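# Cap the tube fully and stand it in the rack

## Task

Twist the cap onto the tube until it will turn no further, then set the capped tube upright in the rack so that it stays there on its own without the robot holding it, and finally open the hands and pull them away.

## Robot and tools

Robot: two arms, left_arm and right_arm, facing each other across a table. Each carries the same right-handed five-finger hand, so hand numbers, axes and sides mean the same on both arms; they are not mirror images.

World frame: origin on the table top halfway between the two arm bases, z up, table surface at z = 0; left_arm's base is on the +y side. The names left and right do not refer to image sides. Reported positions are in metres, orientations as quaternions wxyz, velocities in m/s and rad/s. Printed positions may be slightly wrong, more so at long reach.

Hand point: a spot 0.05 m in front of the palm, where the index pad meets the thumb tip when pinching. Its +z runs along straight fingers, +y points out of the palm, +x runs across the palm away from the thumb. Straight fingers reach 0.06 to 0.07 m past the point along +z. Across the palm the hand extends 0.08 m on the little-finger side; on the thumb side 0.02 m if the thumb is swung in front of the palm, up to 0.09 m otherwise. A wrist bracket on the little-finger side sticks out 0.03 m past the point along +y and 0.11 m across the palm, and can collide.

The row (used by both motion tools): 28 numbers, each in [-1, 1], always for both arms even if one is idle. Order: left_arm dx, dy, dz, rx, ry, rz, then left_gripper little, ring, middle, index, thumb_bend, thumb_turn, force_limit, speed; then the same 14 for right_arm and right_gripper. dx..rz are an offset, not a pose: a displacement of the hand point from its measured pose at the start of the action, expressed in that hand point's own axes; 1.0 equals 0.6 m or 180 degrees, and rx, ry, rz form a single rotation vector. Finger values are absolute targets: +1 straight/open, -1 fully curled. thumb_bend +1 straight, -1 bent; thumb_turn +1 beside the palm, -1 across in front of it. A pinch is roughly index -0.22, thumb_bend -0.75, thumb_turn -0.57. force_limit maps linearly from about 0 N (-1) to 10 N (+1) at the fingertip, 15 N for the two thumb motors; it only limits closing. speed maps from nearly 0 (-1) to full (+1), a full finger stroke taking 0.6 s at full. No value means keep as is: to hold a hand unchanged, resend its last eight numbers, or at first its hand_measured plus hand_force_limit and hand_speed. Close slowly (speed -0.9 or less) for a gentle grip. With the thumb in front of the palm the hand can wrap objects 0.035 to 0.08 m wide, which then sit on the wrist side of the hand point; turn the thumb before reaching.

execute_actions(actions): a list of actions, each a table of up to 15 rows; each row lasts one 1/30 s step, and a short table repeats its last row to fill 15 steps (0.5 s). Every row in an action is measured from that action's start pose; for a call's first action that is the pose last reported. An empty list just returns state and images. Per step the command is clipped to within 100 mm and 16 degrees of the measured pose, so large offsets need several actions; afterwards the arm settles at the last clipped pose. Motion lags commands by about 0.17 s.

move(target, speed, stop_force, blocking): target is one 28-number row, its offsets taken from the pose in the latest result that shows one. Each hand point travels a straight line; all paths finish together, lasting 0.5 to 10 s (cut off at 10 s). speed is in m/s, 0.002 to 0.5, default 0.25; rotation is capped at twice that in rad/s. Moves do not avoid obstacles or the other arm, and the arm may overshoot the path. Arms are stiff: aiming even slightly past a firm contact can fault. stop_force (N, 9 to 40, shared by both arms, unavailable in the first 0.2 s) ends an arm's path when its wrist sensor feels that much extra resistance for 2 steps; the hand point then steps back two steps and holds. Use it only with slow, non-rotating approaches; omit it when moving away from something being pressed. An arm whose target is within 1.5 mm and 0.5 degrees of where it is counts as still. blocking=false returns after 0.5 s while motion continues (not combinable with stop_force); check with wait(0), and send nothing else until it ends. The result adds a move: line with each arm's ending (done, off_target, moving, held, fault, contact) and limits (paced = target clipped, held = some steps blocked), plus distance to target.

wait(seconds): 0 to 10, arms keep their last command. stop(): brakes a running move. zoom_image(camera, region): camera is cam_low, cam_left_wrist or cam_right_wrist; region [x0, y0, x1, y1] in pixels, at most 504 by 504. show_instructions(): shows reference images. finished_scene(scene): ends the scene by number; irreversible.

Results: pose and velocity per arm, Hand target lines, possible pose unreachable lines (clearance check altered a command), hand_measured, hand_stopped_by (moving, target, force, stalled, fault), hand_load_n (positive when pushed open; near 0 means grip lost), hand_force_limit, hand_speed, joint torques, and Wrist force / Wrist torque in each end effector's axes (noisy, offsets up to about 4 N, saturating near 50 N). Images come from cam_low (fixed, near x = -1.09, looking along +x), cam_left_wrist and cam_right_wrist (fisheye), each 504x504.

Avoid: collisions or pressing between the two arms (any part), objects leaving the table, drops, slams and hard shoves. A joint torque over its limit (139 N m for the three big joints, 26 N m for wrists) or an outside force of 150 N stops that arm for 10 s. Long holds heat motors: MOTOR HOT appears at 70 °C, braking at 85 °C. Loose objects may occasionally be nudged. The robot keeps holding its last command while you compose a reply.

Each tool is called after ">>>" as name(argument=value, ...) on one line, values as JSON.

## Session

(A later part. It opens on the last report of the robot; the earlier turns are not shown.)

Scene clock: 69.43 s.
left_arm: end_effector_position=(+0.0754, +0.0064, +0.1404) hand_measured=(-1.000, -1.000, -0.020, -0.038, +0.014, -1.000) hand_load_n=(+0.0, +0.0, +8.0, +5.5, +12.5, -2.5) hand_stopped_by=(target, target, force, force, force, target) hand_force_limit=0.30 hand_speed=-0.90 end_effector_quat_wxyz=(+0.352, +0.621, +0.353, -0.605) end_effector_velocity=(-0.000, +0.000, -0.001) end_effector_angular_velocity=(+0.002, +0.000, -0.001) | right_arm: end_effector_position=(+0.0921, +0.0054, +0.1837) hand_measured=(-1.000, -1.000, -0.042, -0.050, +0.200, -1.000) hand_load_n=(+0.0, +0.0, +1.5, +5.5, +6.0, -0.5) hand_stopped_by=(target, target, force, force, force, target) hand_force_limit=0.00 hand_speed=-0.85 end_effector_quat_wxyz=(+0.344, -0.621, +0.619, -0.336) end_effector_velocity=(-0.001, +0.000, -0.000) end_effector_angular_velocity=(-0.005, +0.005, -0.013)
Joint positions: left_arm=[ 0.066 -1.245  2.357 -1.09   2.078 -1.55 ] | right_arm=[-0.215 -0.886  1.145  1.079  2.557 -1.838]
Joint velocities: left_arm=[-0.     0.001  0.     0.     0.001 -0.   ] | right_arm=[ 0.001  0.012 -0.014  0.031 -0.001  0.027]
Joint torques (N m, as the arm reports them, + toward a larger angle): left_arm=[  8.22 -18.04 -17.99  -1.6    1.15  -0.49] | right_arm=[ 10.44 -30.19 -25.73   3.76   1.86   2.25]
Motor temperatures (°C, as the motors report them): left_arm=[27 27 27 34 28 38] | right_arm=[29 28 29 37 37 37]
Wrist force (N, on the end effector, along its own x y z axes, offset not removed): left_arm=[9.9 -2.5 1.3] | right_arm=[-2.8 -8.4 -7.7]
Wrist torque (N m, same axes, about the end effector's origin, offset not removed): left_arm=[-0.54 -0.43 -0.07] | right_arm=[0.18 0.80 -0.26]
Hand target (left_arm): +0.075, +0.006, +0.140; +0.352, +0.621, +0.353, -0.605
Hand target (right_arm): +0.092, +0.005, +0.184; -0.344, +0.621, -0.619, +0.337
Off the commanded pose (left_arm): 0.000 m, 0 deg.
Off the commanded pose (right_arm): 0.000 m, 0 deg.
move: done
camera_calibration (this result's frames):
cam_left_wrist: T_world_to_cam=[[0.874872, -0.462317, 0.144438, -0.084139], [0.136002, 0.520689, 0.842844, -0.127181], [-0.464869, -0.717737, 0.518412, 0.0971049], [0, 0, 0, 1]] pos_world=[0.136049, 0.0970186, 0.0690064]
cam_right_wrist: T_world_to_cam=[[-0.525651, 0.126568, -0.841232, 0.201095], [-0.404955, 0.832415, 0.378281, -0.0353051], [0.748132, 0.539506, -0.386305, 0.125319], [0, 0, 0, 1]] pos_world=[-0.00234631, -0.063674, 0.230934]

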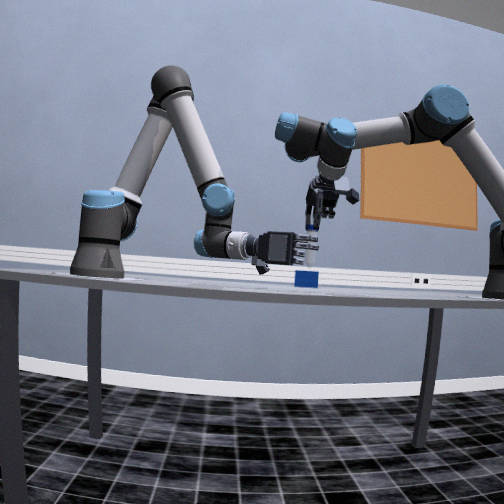

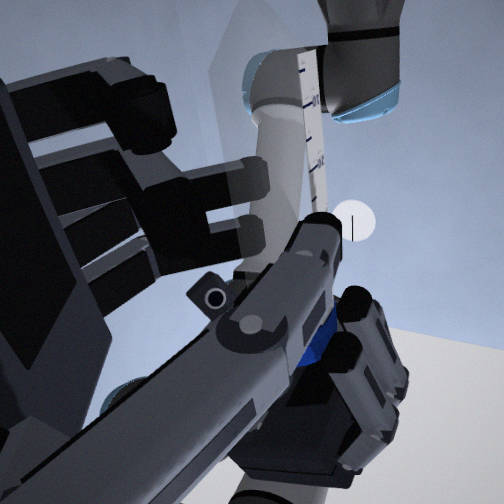

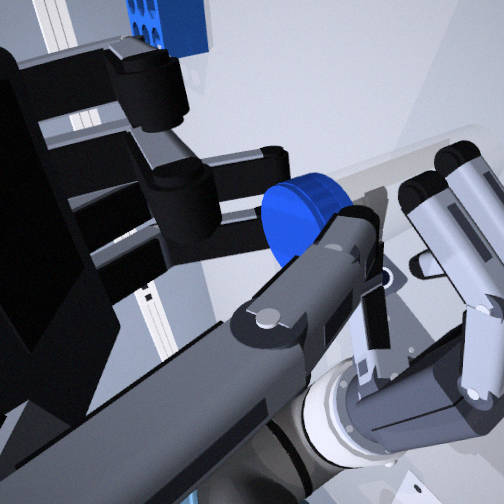

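>>> execute_actions(actions=[[[0,0,0,0,0,0,-1,-1,-0.55,-0.5,0,-1,0.3,-0.9,0,0,0,0,0,0,-1,-1,0.25,0.25,0.45,-1,-0.3,0.5]]])

>>> move(target=[0,0,0,0,0,0,-1,-1,-0.55,-0.5,0,-1,0.3,-0.9,0.0103,0.0149,-0.0226,0,-0.633,-0.402,-1,-1,0.25,0.25,0.45,-1,-0.3,0.5], speed=0.5)

>>> zoom_image(camera="cam_low", region=[290,200,340,250])

>>> execute_actions(actions=[[[0,0,0,0,0,0,-1,-1,-0.55,-0.5,0,-1,0.3,-0.9,0,0,0,0,0,0,-1,-1,0.03,0.03,0.25,-1,0.2,-0.4]],[[0,0,0,0,0,0,-1,-1,-0.55,-0.5,0,-1,0.3,-0.9,0,0,0,0,0,0,-1,-1,-0.4,-0.4,0,-1,0.2,-0.85]]])

>>> move(target=[0,0,0,0,0,0,-1,-1,-0.55,-0.5,0,-1,0.3,-0.9,0.0115,-0.0017,0.0041,0,0.211,0.134,-1,-1,-0.4,-0.4,0,-1,0.2,-0.85], speed=0.28)

>>> move(target=[0,0,0,0,0,0,-1,-1,-0.55,-0.5,0,-1,0.3,-0.9,0.0112,-0.0018,0.0038,0,0.211,0.134,-1,-1,-0.4,-0.4,0,-1,0.2,-0.85], speed=0.28)

Scene clock: 70.53 s.
left_arm: end_effector_position=(+0.0754, +0.0064, +0.1404) hand_measured=(-1.000, -1.000, -0.020, -0.038, +0.014, -1.000) hand_load_n=(+0.0, +0.0, +7.5, +6.0, +12.0, -0.5) hand_stopped_by=(target, target, force, force, force, target) hand_force_limit=0.30 hand_speed=-0.90 end_effector_quat_wxyz=(+0.352, +0.621, +0.353, -0.605) end_effector_velocity=(-0.000, +0.000, +0.000) end_effector_angular_velocity=(-0.000, -0.000, -0.001) | right_arm: end_effector_position=(+0.0920, +0.0054, +0.1836) hand_measured=(-1.000, -1.000, +0.250, +0.250, +0.450, -1.000) hand_load_n=(+0.0, +0.0, +0.0, +0.0, +0.0, +0.0) hand_stopped_by=(target, target, target, target, target, target) hand_force_limit=-0.30 hand_speed=0.50 end_effector_quat_wxyz=(+0.344, -0.621, +0.618, -0.336) end_effector_velocity=(+0.000, -0.001, +0.001) end_effector_angular_velocity=(-0.003, -0.000, +0.002)
Joint positions: left_arm=[ 0.066 -1.245  2.357 -1.09   2.078 -1.55 ] | right_arm=[-0.214 -0.886  1.145  1.079  2.557 -1.838]
Joint velocities: left_arm=[-0.    -0.001  0.     0.     0.     0.   ] | right_arm=[-0.    -0.001  0.     0.001  0.    -0.003]
Joint torques (N m, as the arm reports them, + toward a larger angle): left_arm=[  7.36 -19.12 -16.32  -2.3    0.36  -0.55] | right_arm=[-10.43 -51.84  -6.17   0.46  -0.49  -2.28]
Motor temperatures (°C, as the motors report them): left_arm=[27 27 27 34 28 38] | right_arm=[29 28 29 37 37 37]
Wrist force (N, on the end effector, along its own x y z axes, offset not removed): left_arm=[1.1 -1.8 1.5] | right_arm=[2.9 0.7 -2.5]
Wrist torque (N m, same axes, about the end effector's origin, offset not removed): left_arm=[-0.59 -0.40 -0.10] | right_arm=[0.38 -0.13 0.26]
Hand target (left_arm): +0.075, +0.006, +0.140; +0.352, +0.621, +0.353, -0.605
Hand target (right_arm): +0.092, +0.005, +0.184; -0.344, +0.621, -0.619, +0.336
Off the commanded pose (left_arm): 0.000 m, 0 deg.
Off the commanded pose (right_arm): 0.000 m, 0 deg.
camera_calibration (this result's frames):
cam_left_wrist: T_world_to_cam=[[0.874858, -0.462344, 0.144435, -0.0841295], [0.136018, 0.520679, 0.842848, -0.127182], [-0.46489, -0.717726, 0.518408, 0.0971064], [0, 0, 0, 1]] pos_world=[0.136044, 0.0970199, 0.0690054]
cam_right_wrist: T_world_to_cam=[[-0.525672, 0.126487, -0.841232, 0.201041], [-0.405001, 0.832412, 0.378239, -0.0353145], [0.748094, 0.539529, -0.386348, 0.12535], [0, 0, 0, 1]] pos_world=[-0.00239438, -0.0636624, 0.230908]

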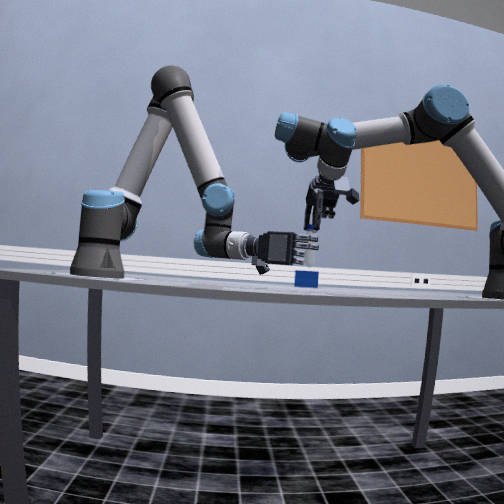

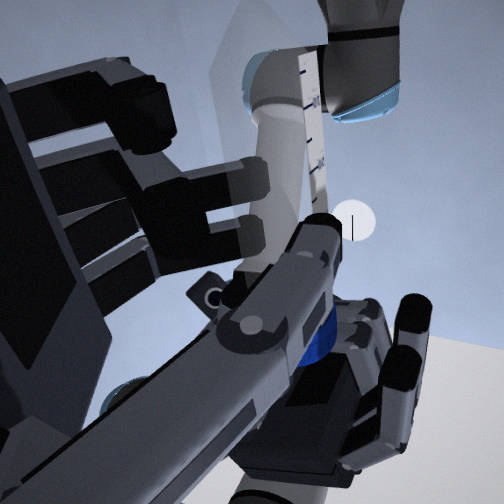

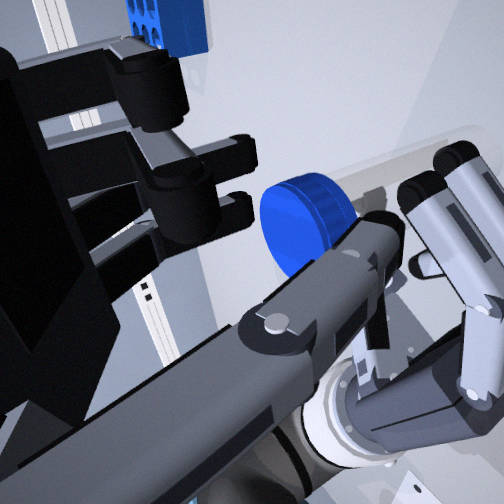

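Scene clock: 73.73 s.
left_arm: end_effector_position=(+0.0754, +0.0064, +0.1404) hand_measured=(-1.000, -1.000, -0.020, -0.038, +0.014, -1.000) hand_load_n=(+0.0, +0.0, +7.5, +6.0, +12.0, -0.5) hand_stopped_by=(target, target, force, force, force, target) hand_force_limit=0.30 hand_speed=-0.90 end_effector_quat_wxyz=(+0.352, +0.621, +0.353, -0.605) end_effector_velocity=(-0.000, -0.000, -0.001) end_effector_angular_velocity=(+0.001, -0.001, -0.000) | right_arm: end_effector_position=(+0.0761, -0.0008, +0.1833) hand_measured=(-1.000, -1.000, +0.250, +0.250, +0.450, -1.000) hand_load_n=(+0.0, +0.0, +0.0, +0.0, +0.0, +0.0) hand_stopped_by=(target, target, target, target, target, target) hand_force_limit=-0.30 hand_speed=0.50 end_effector_quat_wxyz=(-0.448, +0.806, +0.339, -0.184) end_effector_velocity=(+0.000, +0.000, -0.001) end_effector_angular_velocity=(-0.005, -0.000, +0.014)
Joint positions: left_arm=[ 0.066 -1.245  2.357 -1.09   2.078 -1.55 ] | right_arm=[-0.805 -0.914  1.234  1.164  0.562 -4.618]
Joint velocities: left_arm=[-0.     0.002 -0.    -0.    -0.     0.001] | right_arm=[ 0.001  0.011 -0.012  0.026  0.002 -0.025]
Joint torques (N m, as the arm reports them, + toward a larger angle): left_arm=[  7.85 -19.   -17.78  -2.29   0.51  -0.59] | right_arm=[  9.69 -35.45 -28.95   4.12   1.43  -2.17]
Motor temperatures (°C, as the motors report them): left_arm=[27 27 27 34 28 38] | right_arm=[29 28 29 37 37 37]
Wrist force (N, on the end effector, along its own x y z axes, offset not removed): left_arm=[1.4 -0.8 1.5] | right_arm=[2.0 -0.8 -4.1]
Wrist torque (N m, same axes, about the end effector's origin, offset not removed): left_arm=[-0.44 -0.48 -0.08] | right_arm=[0.11 0.18 -0.06]
Hand target (left_arm): +0.075, +0.006, +0.140; +0.352, +0.621, +0.353, -0.605
Hand target (right_arm): +0.076, -0.001, +0.183; -0.448, +0.806, +0.340, -0.184
Off the commanded pose (left_arm): 0.000 m, 0 deg.
Off the commanded pose (right_arm): 0.000 m, 0 deg.
move: done
camera_calibration (this result's frames):
cam_left_wrist: T_world_to_cam=[[0.874858, -0.462344, 0.144435, -0.0841294], [0.136018, 0.520679, 0.842848, -0.127182], [-0.46489, -0.717726, 0.518408, 0.0971065], [0, 0, 0, 1]] pos_world=[0.136044, 0.09702, 0.0690054]
cam_right_wrist: T_world_to_cam=[[0.286111, -0.448254, -0.846882, 0.131991], [-0.306082, -0.880278, 0.362524, -0.0424828], [-0.907994, 0.155493, -0.38906, 0.266695], [0, 0, 0, 1]] pos_world=[0.191391, -0.0197003, 0.230943]

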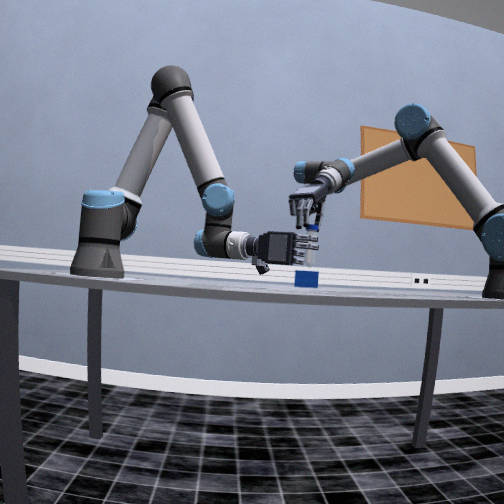

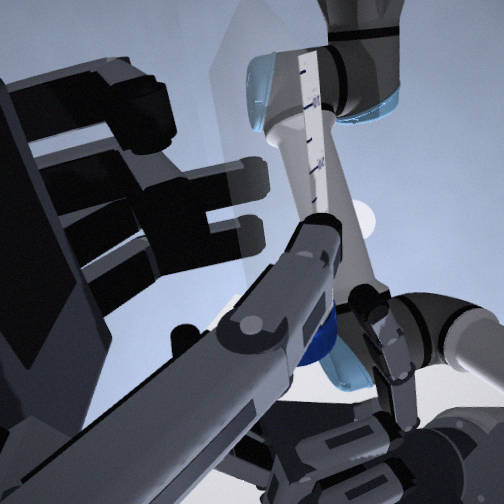

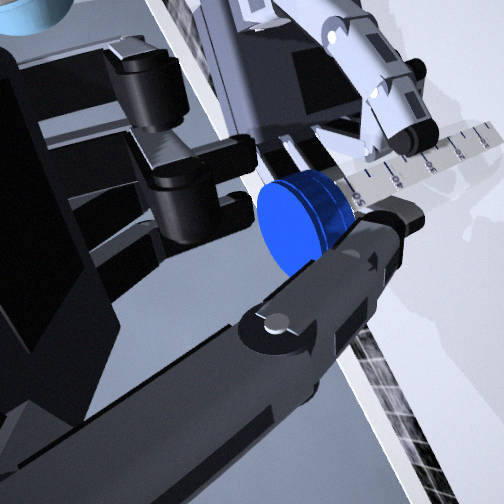

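Region (290, 200, 340, 250) of cam_low's 504x504 image, scaled by 10.080, with more detail than that image has.

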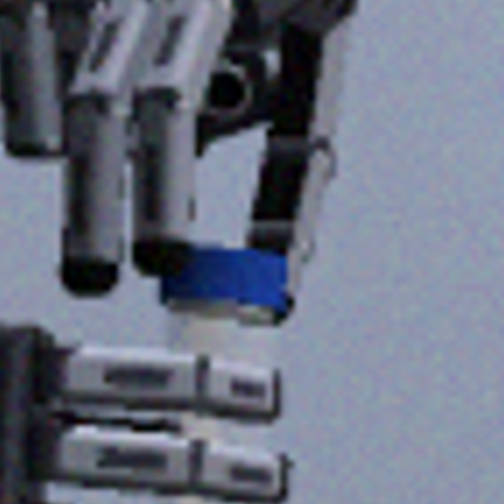

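Scene clock: 74.73 s.
left_arm: end_effector_position=(+0.0754, +0.0064, +0.1404) hand_measured=(-1.000, -1.000, -0.020, -0.038, +0.014, -1.000) hand_load_n=(+0.0, +0.0, +7.5, +5.0, +12.5, -1.0) hand_stopped_by=(target, target, force, force, force, target) hand_force_limit=0.30 hand_speed=-0.90 end_effector_quat_wxyz=(+0.352, +0.621, +0.353, -0.605) end_effector_velocity=(-0.000, +0.000, -0.000) end_effector_angular_velocity=(+0.001, -0.001, -0.001) | right_arm: end_effector_position=(+0.0760, -0.0008, +0.1833) hand_measured=(-1.000, -1.000, -0.050, -0.058, +0.204, -1.000) hand_load_n=(+0.0, +0.0, +5.0, +7.0, +10.0, +0.5) hand_stopped_by=(target, target, force, force, force, target) hand_force_limit=0.20 hand_speed=-0.85 end_effector_quat_wxyz=(-0.448, +0.806, +0.339, -0.184) end_effector_velocity=(+0.000, +0.000, +0.000) end_effector_angular_velocity=(+0.000, +0.001, -0.000)
Joint positions: left_arm=[ 0.066 -1.245  2.357 -1.09   2.078 -1.55 ] | right_arm=[-0.805 -0.914  1.234  1.164  0.562 -4.618]
Joint velocities: left_arm=[-0.001  0.001 -0.     0.     0.     0.001] | right_arm=[-0.     0.     0.    -0.    -0.001  0.   ]
Joint torques (N m, as the arm reports them, + toward a larger angle): left_arm=[  8.56 -18.02 -16.77  -2.33   0.38  -0.43] | right_arm=[ -4.63 -48.31  -7.3    1.04  -2.44   1.81]
Motor temperatures (°C, as the motors report them): left_arm=[27 27 27 34 28 38] | right_arm=[29 28 29 37 37 37]
Wrist force (N, on the end effector, along its own x y z axes, offset not removed): left_arm=[0.1 0.3 1.5] | right_arm=[-0.7 4.4 3.2]
Wrist torque (N m, same axes, about the end effector's origin, offset not removed): left_arm=[-0.57 -0.40 -0.03] | right_arm=[0.69 0.04 0.17]
Hand target (left_arm): +0.075, +0.006, +0.140; +0.352, +0.621, +0.353, -0.605
Hand target (right_arm): +0.076, -0.001, +0.183; -0.448, +0.806, +0.339, -0.184
Off the commanded pose (left_arm): 0.000 m, 0 deg.
Off the commanded pose (right_arm): 0.000 m, 0 deg.
camera_calibration (this result's frames):
cam_left_wrist: T_world_to_cam=[[0.874858, -0.462344, 0.144435, -0.0841295], [0.136018, 0.520679, 0.842848, -0.127182], [-0.46489, -0.717726, 0.518408, 0.0971064], [0, 0, 0, 1]] pos_world=[0.136044, 0.0970199, 0.0690054]
cam_right_wrist: T_world_to_cam=[[0.286169, -0.4483, -0.846838, 0.13196], [-0.306041, -0.88027, 0.362579, -0.0424896], [-0.90799, 0.155408, -0.389104, 0.266671], [0, 0, 0, 1]] pos_world=[0.191369, -0.0196879, 0.230917]

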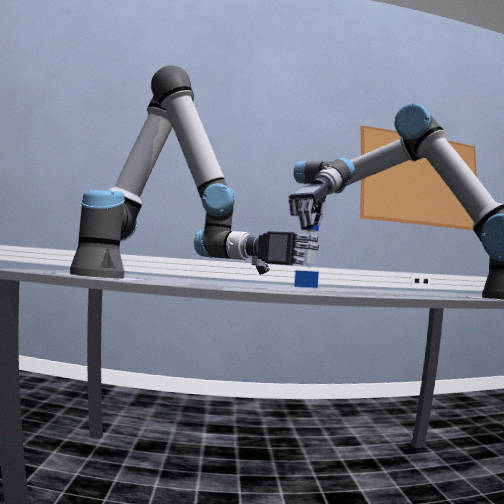

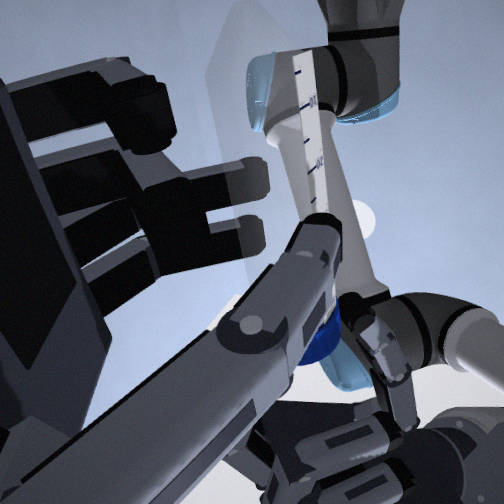

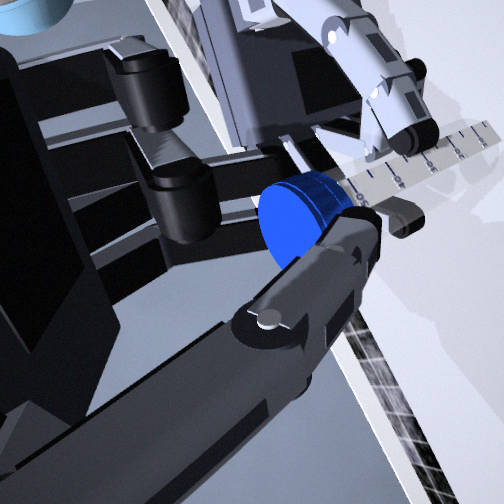

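Scene clock: 76.70 s.
left_arm: end_effector_position=(+0.0754, +0.0064, +0.1404) hand_measured=(-1.000, -1.000, -0.020, -0.038, +0.014, -1.000) hand_load_n=(+0.0, +0.0, +8.5, +6.0, +11.5, +0.5) hand_stopped_by=(target, target, force, force, force, target) hand_force_limit=0.30 hand_speed=-0.90 end_effector_quat_wxyz=(+0.352, +0.621, +0.353, -0.605) end_effector_velocity=(+0.000, +0.000, +0.000) end_effector_angular_velocity=(+0.000, +0.001, +0.000) | right_arm: end_effector_position=(+0.0791, +0.0060, +0.1832) hand_measured=(-1.000, -1.000, -0.050, -0.058, +0.204, -1.000) hand_load_n=(+0.0, +0.0, +3.5, +6.0, +9.5, -2.0) hand_stopped_by=(target, target, force, force, force, target) hand_force_limit=0.20 hand_speed=-0.85 end_effector_quat_wxyz=(-0.486, +0.874, +0.004, -0.002) end_effector_velocity=(+0.000, +0.000, -0.000) end_effector_angular_velocity=(-0.000, -0.003, -0.015)
Joint positions: left_arm=[ 0.066 -1.245  2.357 -1.09   2.078 -1.55 ] | right_arm=[-0.71  -1.307  1.638  0.329  1.038 -3.518]
Joint velocities: left_arm=[ 0.    -0.    -0.    -0.     0.    -0.001] | right_arm=[ 0.005 -0.004  0.005 -0.008  0.017  0.012]
Joint torques (N m, as the arm reports them, + toward a larger angle): left_arm=[  8.15 -19.07 -17.26  -1.52   0.56  -0.33] | right_arm=[ 11.34 -34.62  -4.23  -0.15   2.16   2.22]
Motor temperatures (°C, as the motors report them): left_arm=[27 27 27 34 28 38] | right_arm=[29 28 29 37 37 37]
Wrist force (N, on the end effector, along its own x y z axes, offset not removed): left_arm=[5.0 -3.1 3.8] | right_arm=[3.6 -3.6 -1.4]
Wrist torque (N m, same axes, about the end effector's origin, offset not removed): left_arm=[-0.46 -0.25 -0.03] | right_arm=[0.08 0.01 0.11]
Hand target (left_arm): +0.075, +0.006, +0.140; +0.352, +0.621, +0.353, -0.605
Hand target (right_arm): +0.079, +0.006, +0.183; -0.486, +0.874, +0.003, -0.001
Off the commanded pose (left_arm): 0.000 m, 0 deg.
Off the commanded pose (right_arm): 0.000 m, 0 deg.
move: done
camera_calibration (this result's frames):
cam_left_wrist: T_world_to_cam=[[0.874858, -0.462354, 0.144406, -0.0841209], [0.136017, 0.520625, 0.842881, -0.127175], [-0.464891, -0.717759, 0.518361, 0.097125], [0, 0, 0, 1]] pos_world=[0.136044, 0.0970293, 0.0689954]
cam_right_wrist: T_world_to_cam=[[-0.119422, -0.517111, -0.847546, 0.166698], [-0.835752, -0.408467, 0.366978, 0.00271745], [-0.535963, 0.752164, -0.383397, 0.234307], [0, 0, 0, 1]] pos_world=[0.147758, -0.0889256, 0.23012]

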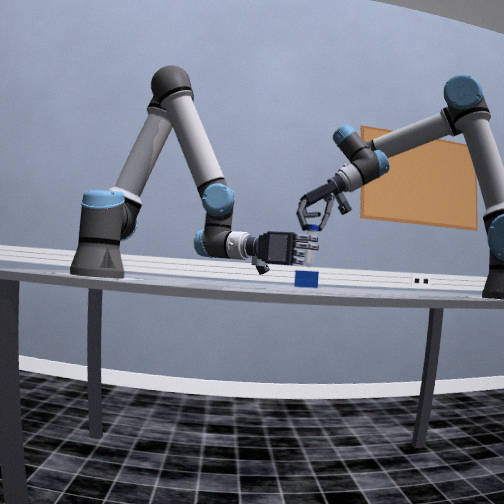

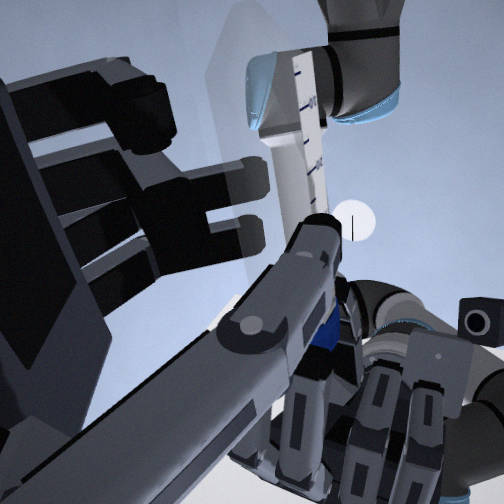

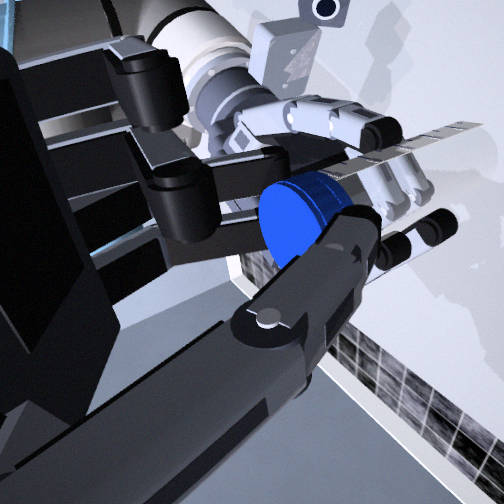

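Scene clock: 78.67 s.
left_arm: end_effector_position=(+0.0754, +0.0064, +0.1404) hand_measured=(-1.000, -1.000, -0.020, -0.038, +0.012, -1.000) hand_load_n=(+0.0, +0.0, +0.0, +7.5, +6.0, -3.0) hand_stopped_by=(target, target, force, force, force, target) hand_force_limit=0.30 hand_speed=-0.90 end_effector_quat_wxyz=(+0.352, +0.621, +0.353, -0.605) end_effector_velocity=(+0.000, +0.000, -0.001) end_effector_angular_velocity=(+0.001, -0.000, +0.000) | right_arm: end_effector_position=(+0.0856, +0.0086, +0.1830) hand_measured=(-1.000, -1.000, -0.050, -0.058, +0.204, -1.000) hand_load_n=(+0.0, +0.0, +4.0, +5.5, +7.0, -1.5) hand_stopped_by=(target, target, force, force, force, target) hand_force_limit=0.20 hand_speed=-0.85 end_effector_quat_wxyz=(+0.450, -0.809, +0.332, -0.181) end_effector_velocity=(+0.001, +0.000, -0.000) end_effector_angular_velocity=(-0.002, +0.001, -0.016)
Joint positions: left_arm=[ 0.066 -1.245  2.357 -1.09   2.078 -1.55 ] | right_arm=[-0.405 -1.299  1.619  0.286  1.943 -2.888]
Joint velocities: left_arm=[ 0.     0.001 -0.     0.     0.     0.   ] | right_arm=[ 0.005  0.007 -0.008  0.008  0.017  0.013]
Joint torques (N m, as the arm reports them, + toward a larger angle): left_arm=[  7.89 -19.83 -18.36  -2.2   -0.3   -0.31] | right_arm=[ 11.03 -19.58 -29.16   2.98   2.54   2.23]
Motor temperatures (°C, as the motors report them): left_arm=[27 27 27 34 28 38] | right_arm=[29 28 29 37 37 37]
Wrist force (N, on the end effector, along its own x y z axes, offset not removed): left_arm=[4.1 -2.1 2.3] | right_arm=[3.2 -7.4 -3.2]
Wrist torque (N m, same axes, about the end effector's origin, offset not removed): left_arm=[-0.31 -0.29 -0.01] | right_arm=[-0.08 -0.01 0.15]
Hand target (left_arm): +0.075, +0.006, +0.140; +0.352, +0.621, +0.353, -0.605
Hand target (right_arm): +0.086, +0.009, +0.183; -0.449, +0.809, -0.333, +0.181
Off the commanded pose (left_arm): 0.000 m, 0 deg.
Off the commanded pose (right_arm): 0.000 m, 0 deg.
move: done
camera_calibration (this result's frames):
cam_left_wrist: T_world_to_cam=[[0.874852, -0.462363, 0.144406, -0.0841178], [0.136023, 0.520624, 0.842881, -0.127176], [-0.464899, -0.717754, 0.518361, 0.0971247], [0, 0, 0, 1]] pos_world=[0.136043, 0.0970294, 0.0689955]
cam_right_wrist: T_world_to_cam=[[-0.455473, -0.279266, -0.845314, 0.194965], [-0.877722, 0.299602, 0.373955, 0.00557235], [0.148825, 0.912277, -0.381578, 0.175462], [0, 0, 0, 1]] pos_world=[0.0675789, -0.107292, 0.229675]

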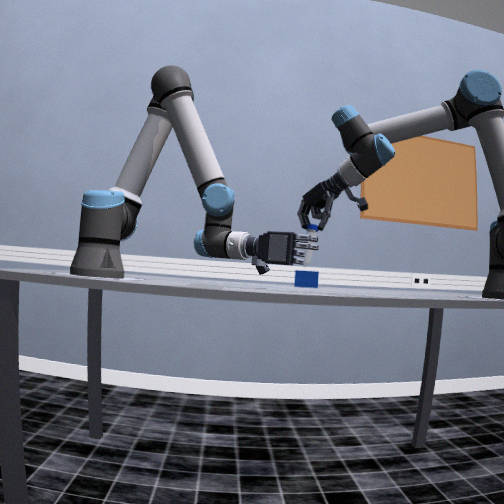

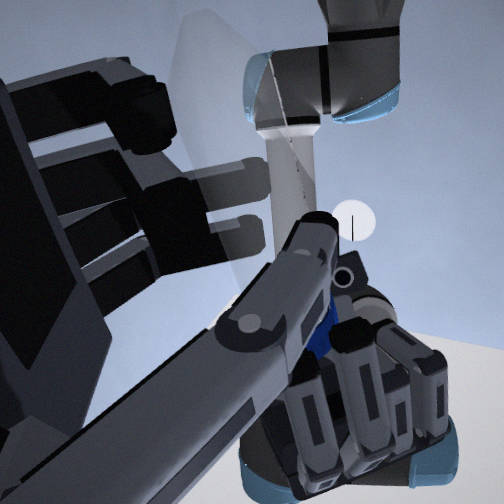

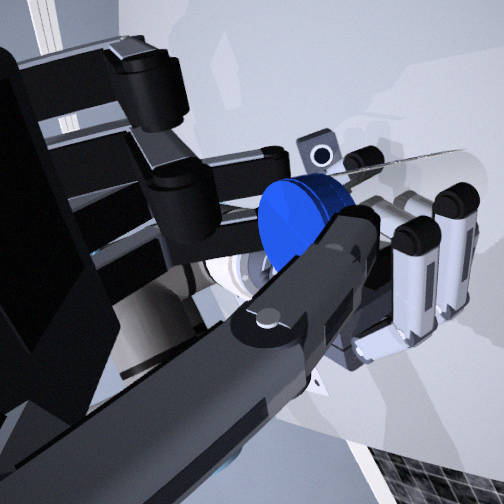

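>>> execute_actions(actions=[[[0,0,0,0,0,0,-1,-1,-0.55,-0.5,0,-1,0.3,-0.9,0,0,0,0,0,0,-1,-1,-0.45,-0.45,-0.05,-1,0.6,-0.9]],[[0,0,0,0,0,0,-1,-1,1,1,0.8,-1,0.6,0.6,0,0,0,0,0,0,-1,-1,-0.45,-0.45,-0.05,-1,0.6,-0.9]]])

>>> move(target=[0,-0.05,-0.2,0,0,0,-1,-1,1,1,0.8,-1,0.6,0.6,0,0,0,0,0,0,-1,-1,-0.45,-0.45,-0.05,-1,0.6,-0.9])

Scene clock: 80.40 s.
left_arm: end_effector_position=(+0.0754, +0.0064, +0.1404) hand_measured=(-1.000, -1.000, +0.996, +0.994, +0.674, -1.000) hand_load_n=(+0.0, +0.0, +0.0, +0.0, +0.0, +0.0) hand_stopped_by=(target, target, moving, moving, moving, target) hand_force_limit=0.60 hand_speed=0.60 end_effector_quat_wxyz=(+0.352, +0.621, +0.353, -0.605) end_effector_velocity=(-0.000, -0.000, -0.000) end_effector_angular_velocity=(+0.001, +0.000, -0.000) | right_arm: end_effector_position=(+0.0856, +0.0085, +0.1830) hand_measured=(-1.000, -1.000, -0.070, -0.072, +0.204, -1.000) hand_load_n=(+0.0, +0.0, +6.5, +7.0, +12.5, +1.5) hand_stopped_by=(target, target, force, force, force, target) hand_force_limit=0.60 hand_speed=-0.90 end_effector_quat_wxyz=(+0.450, -0.809, +0.332, -0.181) end_effector_velocity=(+0.000, +0.000, -0.000) end_effector_angular_velocity=(+0.000, -0.000, -0.001)
Joint positions: left_arm=[ 0.066 -1.245  2.357 -1.09   2.078 -1.55 ] | right_arm=[-0.405 -1.299  1.619  0.286  1.943 -2.888]
Joint velocities: left_arm=[-0.     0.001 -0.    -0.     0.    -0.   ] | right_arm=[-0.     0.001 -0.    -0.001  0.     0.   ]
Joint torques (N m, as the arm reports them, + toward a larger angle): left_arm=[  8.32 -18.66 -17.45  -2.26  -0.55  -0.38] | right_arm=[ -7.31 -33.61 -16.41   0.27   0.75  -1.82]
Motor temperatures (°C, as the motors report them): left_arm=[27 27 27 34 28 38] | right_arm=[29 28 29 37 37 37]
Wrist force (N, on the end effector, along its own x y z axes, offset not removed): left_arm=[1.8 -0.5 1.5] | right_arm=[4.5 -4.9 2.4]
Wrist torque (N m, same axes, about the end effector's origin, offset not removed): left_arm=[-0.39 -0.45 0.09] | right_arm=[-1.00 -0.37 0.04]
Hand target (left_arm): +0.075, +0.006, +0.140; +0.352, +0.621, +0.353, -0.605
Hand target (right_arm): +0.086, +0.009, +0.183; -0.450, +0.809, -0.332, +0.181
Off the commanded pose (left_arm): 0.000 m, 0 deg.
Off the commanded pose (right_arm): 0.000 m, 0 deg.
camera_calibration (this result's frames):
cam_left_wrist: T_world_to_cam=[[0.874853, -0.462363, 0.144406, -0.0841177], [0.136023, 0.520623, 0.842881, -0.127176], [-0.464899, -0.717754, 0.518361, 0.0971249], [0, 0, 0, 1]] pos_world=[0.136043, 0.0970294, 0.0689954]
cam_right_wrist: T_world_to_cam=[[-0.455506, -0.279351, -0.845268, 0.194906], [-0.877715, 0.299595, 0.373978, 0.00556907], [0.148767, 0.912253, -0.381658, 0.175478], [0, 0, 0, 1]] pos_world=[0.0675638, -0.107302, 0.229638]

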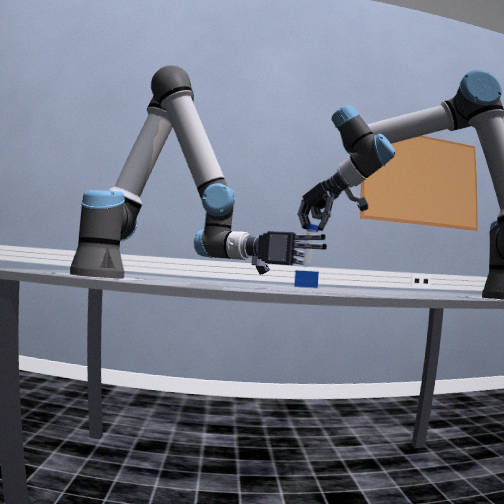

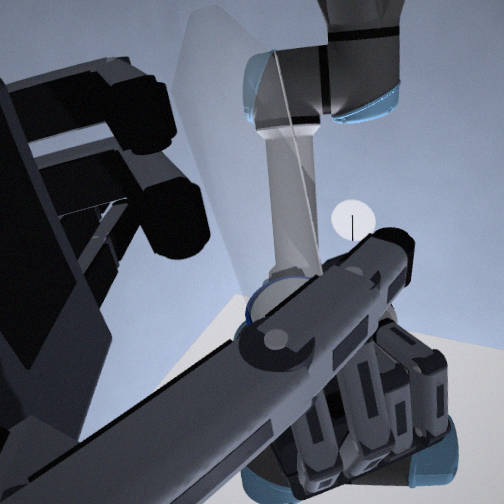

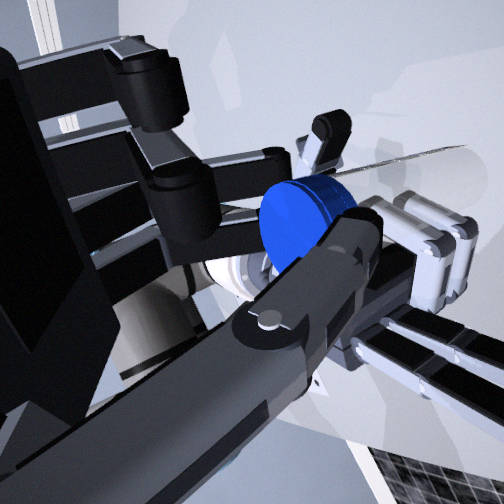

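Scene clock: 81.53 s.
left_arm: end_effector_position=(+0.1098, +0.1250, +0.1426) hand_measured=(-1.000, -1.000, +1.000, +1.000, +0.800, -1.000) hand_load_n=(+0.0, +0.0, +0.0, +0.0, +0.0, +0.0) hand_stopped_by=(target, target, target, target, target, target) hand_force_limit=0.60 hand_speed=0.60 end_effector_quat_wxyz=(+0.352, +0.621, +0.352, -0.605) end_effector_velocity=(+0.001, +0.002, -0.000) end_effector_angular_velocity=(+0.002, +0.001, +0.000) | right_arm: end_effector_position=(+0.0856, +0.0085, +0.1830) hand_measured=(-1.000, -1.000, -0.070, -0.072, +0.204, -1.000) hand_load_n=(+0.0, +0.0, +6.5, +7.0, +12.5, +1.5) hand_stopped_by=(target, target, force, force, force, target) hand_force_limit=0.60 hand_speed=-0.90 end_effector_quat_wxyz=(+0.450, -0.809, +0.332, -0.181) end_effector_velocity=(+0.001, -0.000, -0.000) end_effector_angular_velocity=(-0.001, -0.001, -0.002)
Joint positions: left_arm=[ 0.225 -1.4    2.6   -1.174  2.237 -1.545] | right_arm=[-0.405 -1.299  1.619  0.286  1.943 -2.888]
Joint velocities: left_arm=[ 0.007 -0.003  0.003  0.002  0.007 -0.   ] | right_arm=[-0.001  0.001  0.    -0.001  0.002 -0.   ]
Joint torques (N m, as the arm reports them, + toward a larger angle): left_arm=[ 12.53 -30.31  -0.19   0.52   1.58   2.61] | right_arm=[ -6.97 -33.91 -16.45   0.19   1.29  -1.64]
Motor temperatures (°C, as the motors report them): left_arm=[27 27 27 34 28 38] | right_arm=[29 28 29 37 37 37]
Wrist force (N, on the end effector, along its own x y z axes, offset not removed): left_arm=[0.3 -0.7 1.7] | right_arm=[-3.1 -3.0 -0.7]
Wrist torque (N m, same axes, about the end effector's origin, offset not removed): left_arm=[-0.40 -0.31 -0.08] | right_arm=[-0.58 0.66 -0.47]
Hand target (left_arm): +0.110, +0.125, +0.143; +0.352, +0.621, +0.352, -0.605
Hand target (right_arm): +0.086, +0.009, +0.183; -0.450, +0.809, -0.332, +0.181
Off the commanded pose (left_arm): 0.000 m, 0 deg.
Off the commanded pose (right_arm): 0.000 m, 0 deg.
move: done
camera_calibration (this result's frames):
cam_left_wrist: T_world_to_cam=[[0.87478, -0.462308, 0.145022, -0.059793], [0.135388, 0.520619, 0.842986, -0.195407], [-0.465221, -0.717793, 0.518018, 0.197138], [0, 0, 0, 1]] pos_world=[0.170474, 0.215594, 0.0712758]
cam_right_wrist: T_world_to_cam=[[-0.455506, -0.279351, -0.845268, 0.194907], [-0.877715, 0.299595, 0.373978, 0.00556894], [0.148766, 0.912253, -0.381657, 0.175478], [0, 0, 0, 1]] pos_world=[0.0675638, -0.107302, 0.229638]

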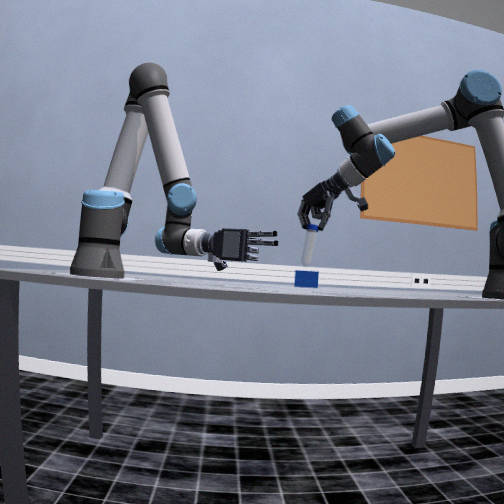

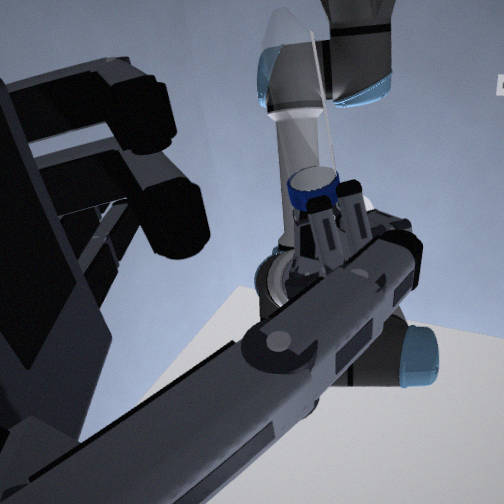

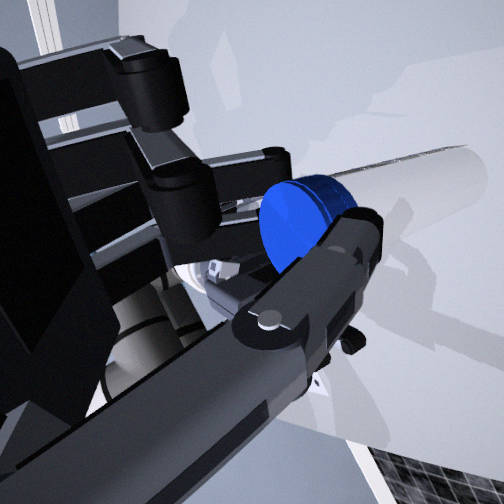

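>>> zoom_image(camera="cam_low", region=[270,195,350,275])

Region (270, 195, 350, 275) of cam_low's 504x504 image, scaled by 6.300, with more detail than that image has.

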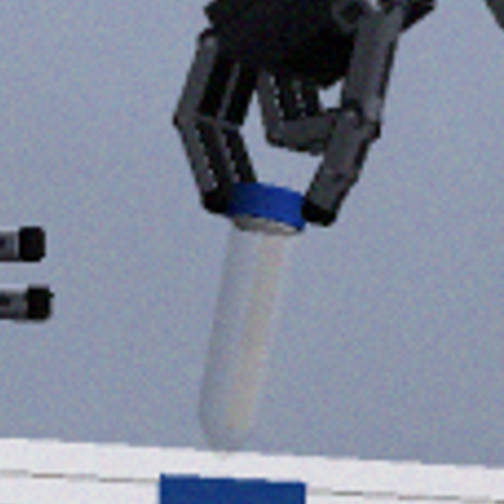

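>>> move(target=[0,0,0,0,0,0,-1,-1,1,1,0.8,-1,0.6,0.6,0.593,-0.248,0.297,-0.025,0.02,-0.032,-1,-1,-0.45,-0.45,-0.05,-1,0.6,-0.9])

>>> zoom_image(camera="cam_low", region=[270,200,360,290])

Scene clock: 84.53 s.
left_arm: end_effector_position=(+0.1098, +0.1250, +0.1426) hand_measured=(-1.000, -1.000, +1.000, +1.000, +0.800, -1.000) hand_load_n=(+0.0, +0.0, +0.0, +0.0, +0.0, +0.0) hand_stopped_by=(target, target, target, target, target, target) hand_force_limit=0.60 hand_speed=0.60 end_effector_quat_wxyz=(+0.352, +0.621, +0.352, -0.605) end_effector_velocity=(-0.000, -0.000, +0.000) end_effector_angular_velocity=(-0.001, -0.001, -0.001) | right_arm: end_effector_position=(+0.5008, -0.0770, +0.2119) hand_measured=(-1.000, -1.000, -0.070, -0.072, +0.204, -1.000) hand_load_n=(+0.0, +0.0, +6.5, +7.0, +12.5, +1.5) hand_stopped_by=(target, target, force, force, force, target) hand_force_limit=0.60 hand_speed=-0.90 end_effector_quat_wxyz=(+0.397, -0.836, +0.312, -0.216) end_effector_velocity=(+0.002, +0.000, -0.000) end_effector_angular_velocity=(-0.002, +0.003, +0.001)
Joint positions: left_arm=[ 0.225 -1.4    2.6   -1.174  2.237 -1.545] | right_arm=[-1.134 -1.004  1.08   0.567  1.408 -3.403]
Joint velocities: left_arm=[-0.001 -0.001  0.    -0.    -0.     0.001] | right_arm=[-0.001  0.007 -0.012  0.009 -0.001 -0.001]
Joint torques (N m, as the arm reports them, + toward a larger angle): left_arm=[-10.28  -3.7  -19.51  -3.12  -1.71   0.47] | right_arm=[-11.81 -34.97 -32.22   2.17  -2.59  -2.33]
Motor temperatures (°C, as the motors report them): left_arm=[27 27 27 34 28 38] | right_arm=[29 28 29 37 37 37]
Wrist force (N, on the end effector, along its own x y z axes, offset not removed): left_arm=[0.5 -1.9 1.4] | right_arm=[2.5 -1.9 -3.5]
Wrist torque (N m, same axes, about the end effector's origin, offset not removed): left_arm=[-0.56 -0.38 -0.10] | right_arm=[-0.17 -0.18 0.17]
Hand target (left_arm): +0.110, +0.125, +0.143; +0.352, +0.621, +0.352, -0.605
Hand target (right_arm): +0.501, -0.077, +0.212; -0.397, +0.836, -0.312, +0.216
Off the commanded pose (left_arm): 0.000 m, 0 deg.
Off the commanded pose (right_arm): 0.001 m, 0 deg.
move: done
camera_calibration (this result's frames):
cam_left_wrist: T_world_to_cam=[[0.874775, -0.462306, 0.145056, -0.0597968], [0.135363, 0.520634, 0.842981, -0.195408], [-0.465236, -0.717784, 0.518017, 0.197138], [0, 0, 0, 1]] pos_world=[0.170475, 0.215594, 0.0712781]
cam_right_wrist: T_world_to_cam=[[-0.429957, -0.395265, -0.811728, 0.355828], [-0.888227, 0.346339, 0.30183, 0.408936], [0.16183, 0.850773, -0.499996, 0.216578], [0, 0, 0, 1]] pos_world=[0.48117, -0.185243, 0.273694]

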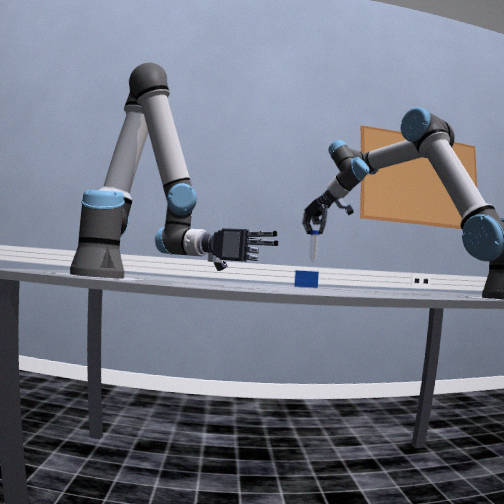

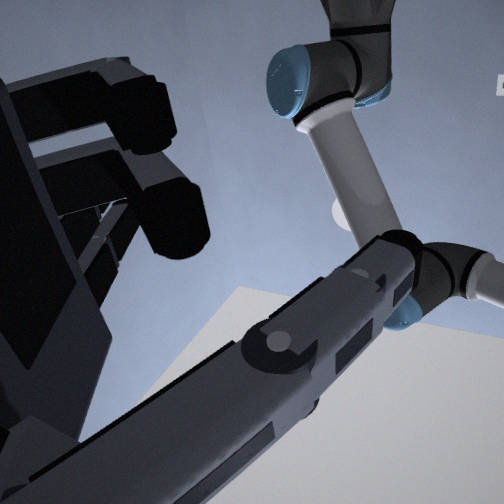

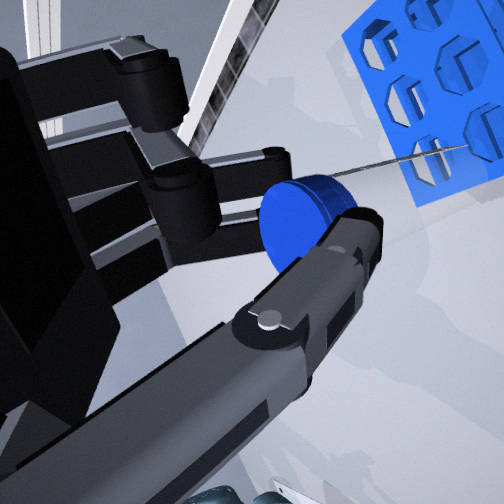

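Region (270, 200, 360, 290) of cam_low's 504x504 image, scaled by 5.600, with more detail than that image has.

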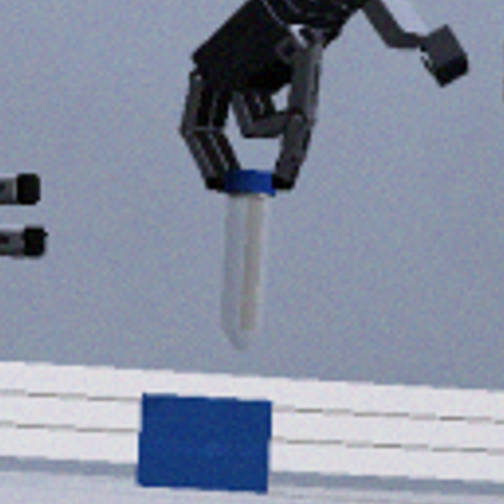

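>>> move(target=[0,0,0,0,0,0,-1,-1,1,1,0.8,-1,0.6,0.6,0.0183,0.0285,0.0442,0,0,0,-1,-1,-0.45,-0.45,-0.05,-1,0.6,-0.9], speed=0.08)

>>> zoom_image(camera="cam_right_wrist", region=[334,80,504,250])

>>> zoom_image(camera="cam_low", region=[270,200,360,290])

Scene clock: 86.03 s.
left_arm: end_effector_position=(+0.1098, +0.1250, +0.1426) hand_measured=(-1.000, -1.000, +1.000, +1.000, +0.800, -1.000) hand_load_n=(+0.0, +0.0, +0.0, +0.0, +0.0, +0.0) hand_stopped_by=(target, target, target, target, target, target) hand_force_limit=0.60 hand_speed=0.60 end_effector_quat_wxyz=(+0.352, +0.621, +0.352, -0.605) end_effector_velocity=(+0.000, +0.000, +0.000) end_effector_angular_velocity=(-0.001, +0.000, +0.001) | right_arm: end_effector_position=(+0.5186, -0.0789, +0.1839) hand_measured=(-1.000, -1.000, -0.070, -0.072, +0.204, -1.000) hand_load_n=(+0.0, +0.0, +6.5, +7.0, +12.5, +1.5) hand_stopped_by=(target, target, force, force, force, target) hand_force_limit=0.60 hand_speed=-0.90 end_effector_quat_wxyz=(+0.397, -0.836, +0.312, -0.216) end_effector_velocity=(+0.001, +0.000, -0.002) end_effector_angular_velocity=(+0.001, +0.002, +0.000)
Joint positions: left_arm=[ 0.225 -1.4    2.6   -1.174  2.237 -1.545] | right_arm=[-1.152 -0.964  1.087  0.521  1.393 -3.414]
Joint velocities: left_arm=[ 0.001 -0.001  0.     0.    -0.    -0.001] | right_arm=[-0.001  0.004 -0.    -0.003 -0.002  0.001]
Joint torques (N m, as the arm reports them, + toward a larger angle): left_arm=[-11.24  -3.65 -19.14  -3.03  -1.76  -0.75] | right_arm=[ -9.45 -36.53 -16.65  -1.5   -2.71  -2.54]
Motor temperatures (°C, as the motors report them): left_arm=[27 27 27 34 28 38] | right_arm=[29 28 29 37 37 37]
Wrist force (N, on the end effector, along its own x y z axes, offset not removed): left_arm=[1.3 0.2 1.6] | right_arm=[2.6 1.2 -7.0]
Wrist torque (N m, same axes, about the end effector's origin, offset not removed): left_arm=[-0.24 -0.47 0.02] | right_arm=[0.56 -0.07 0.18]
Hand target (left_arm): +0.110, +0.125, +0.143; +0.352, +0.621, +0.352, -0.605
Hand target (right_arm): +0.519, -0.079, +0.184; -0.397, +0.836, -0.312, +0.216
Off the commanded pose (left_arm): 0.000 m, 0 deg.
Off the commanded pose (right_arm): 0.000 m, 0 deg.
move: done
camera_calibration (this result's frames):
cam_left_wrist: T_world_to_cam=[[0.874775, -0.462306, 0.145056, -0.0597968], [0.135363, 0.520633, 0.842981, -0.195407], [-0.465236, -0.717784, 0.518017, 0.197138], [0, 0, 0, 1]] pos_world=[0.170475, 0.215594, 0.071278]
cam_right_wrist: T_world_to_cam=[[-0.430014, -0.395322, -0.81167, 0.339978], [-0.888206, 0.346363, 0.301867, 0.433844], [0.161798, 0.850737, -0.500068, 0.201411], [0, 0, 0, 1]] pos_world=[0.49895, -0.187214, 0.245706]

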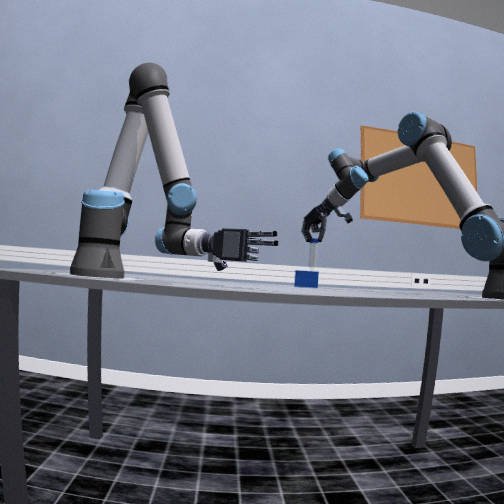

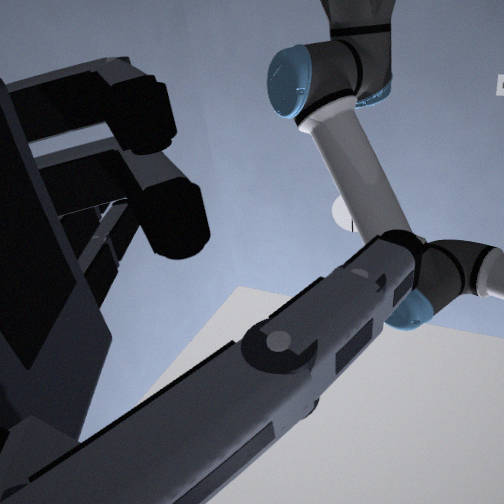

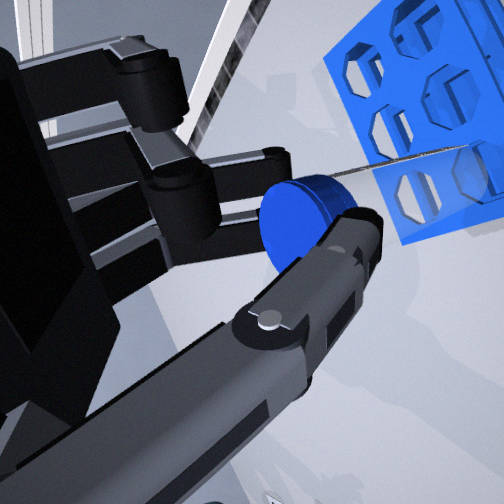

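Region (334, 80, 504, 250) of cam_right_wrist's 504x504 image, scaled by 2.965, with more detail than that image has.

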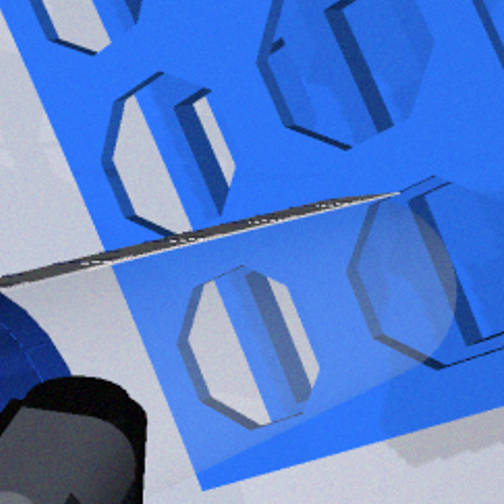

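Region (270, 200, 360, 290) of cam_low's 504x504 image, scaled by 5.600, with more detail than that image has.

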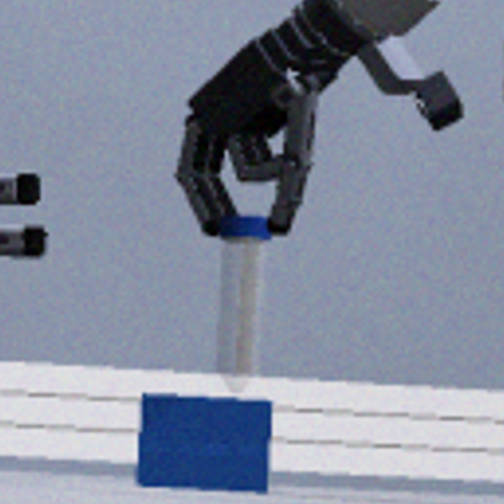

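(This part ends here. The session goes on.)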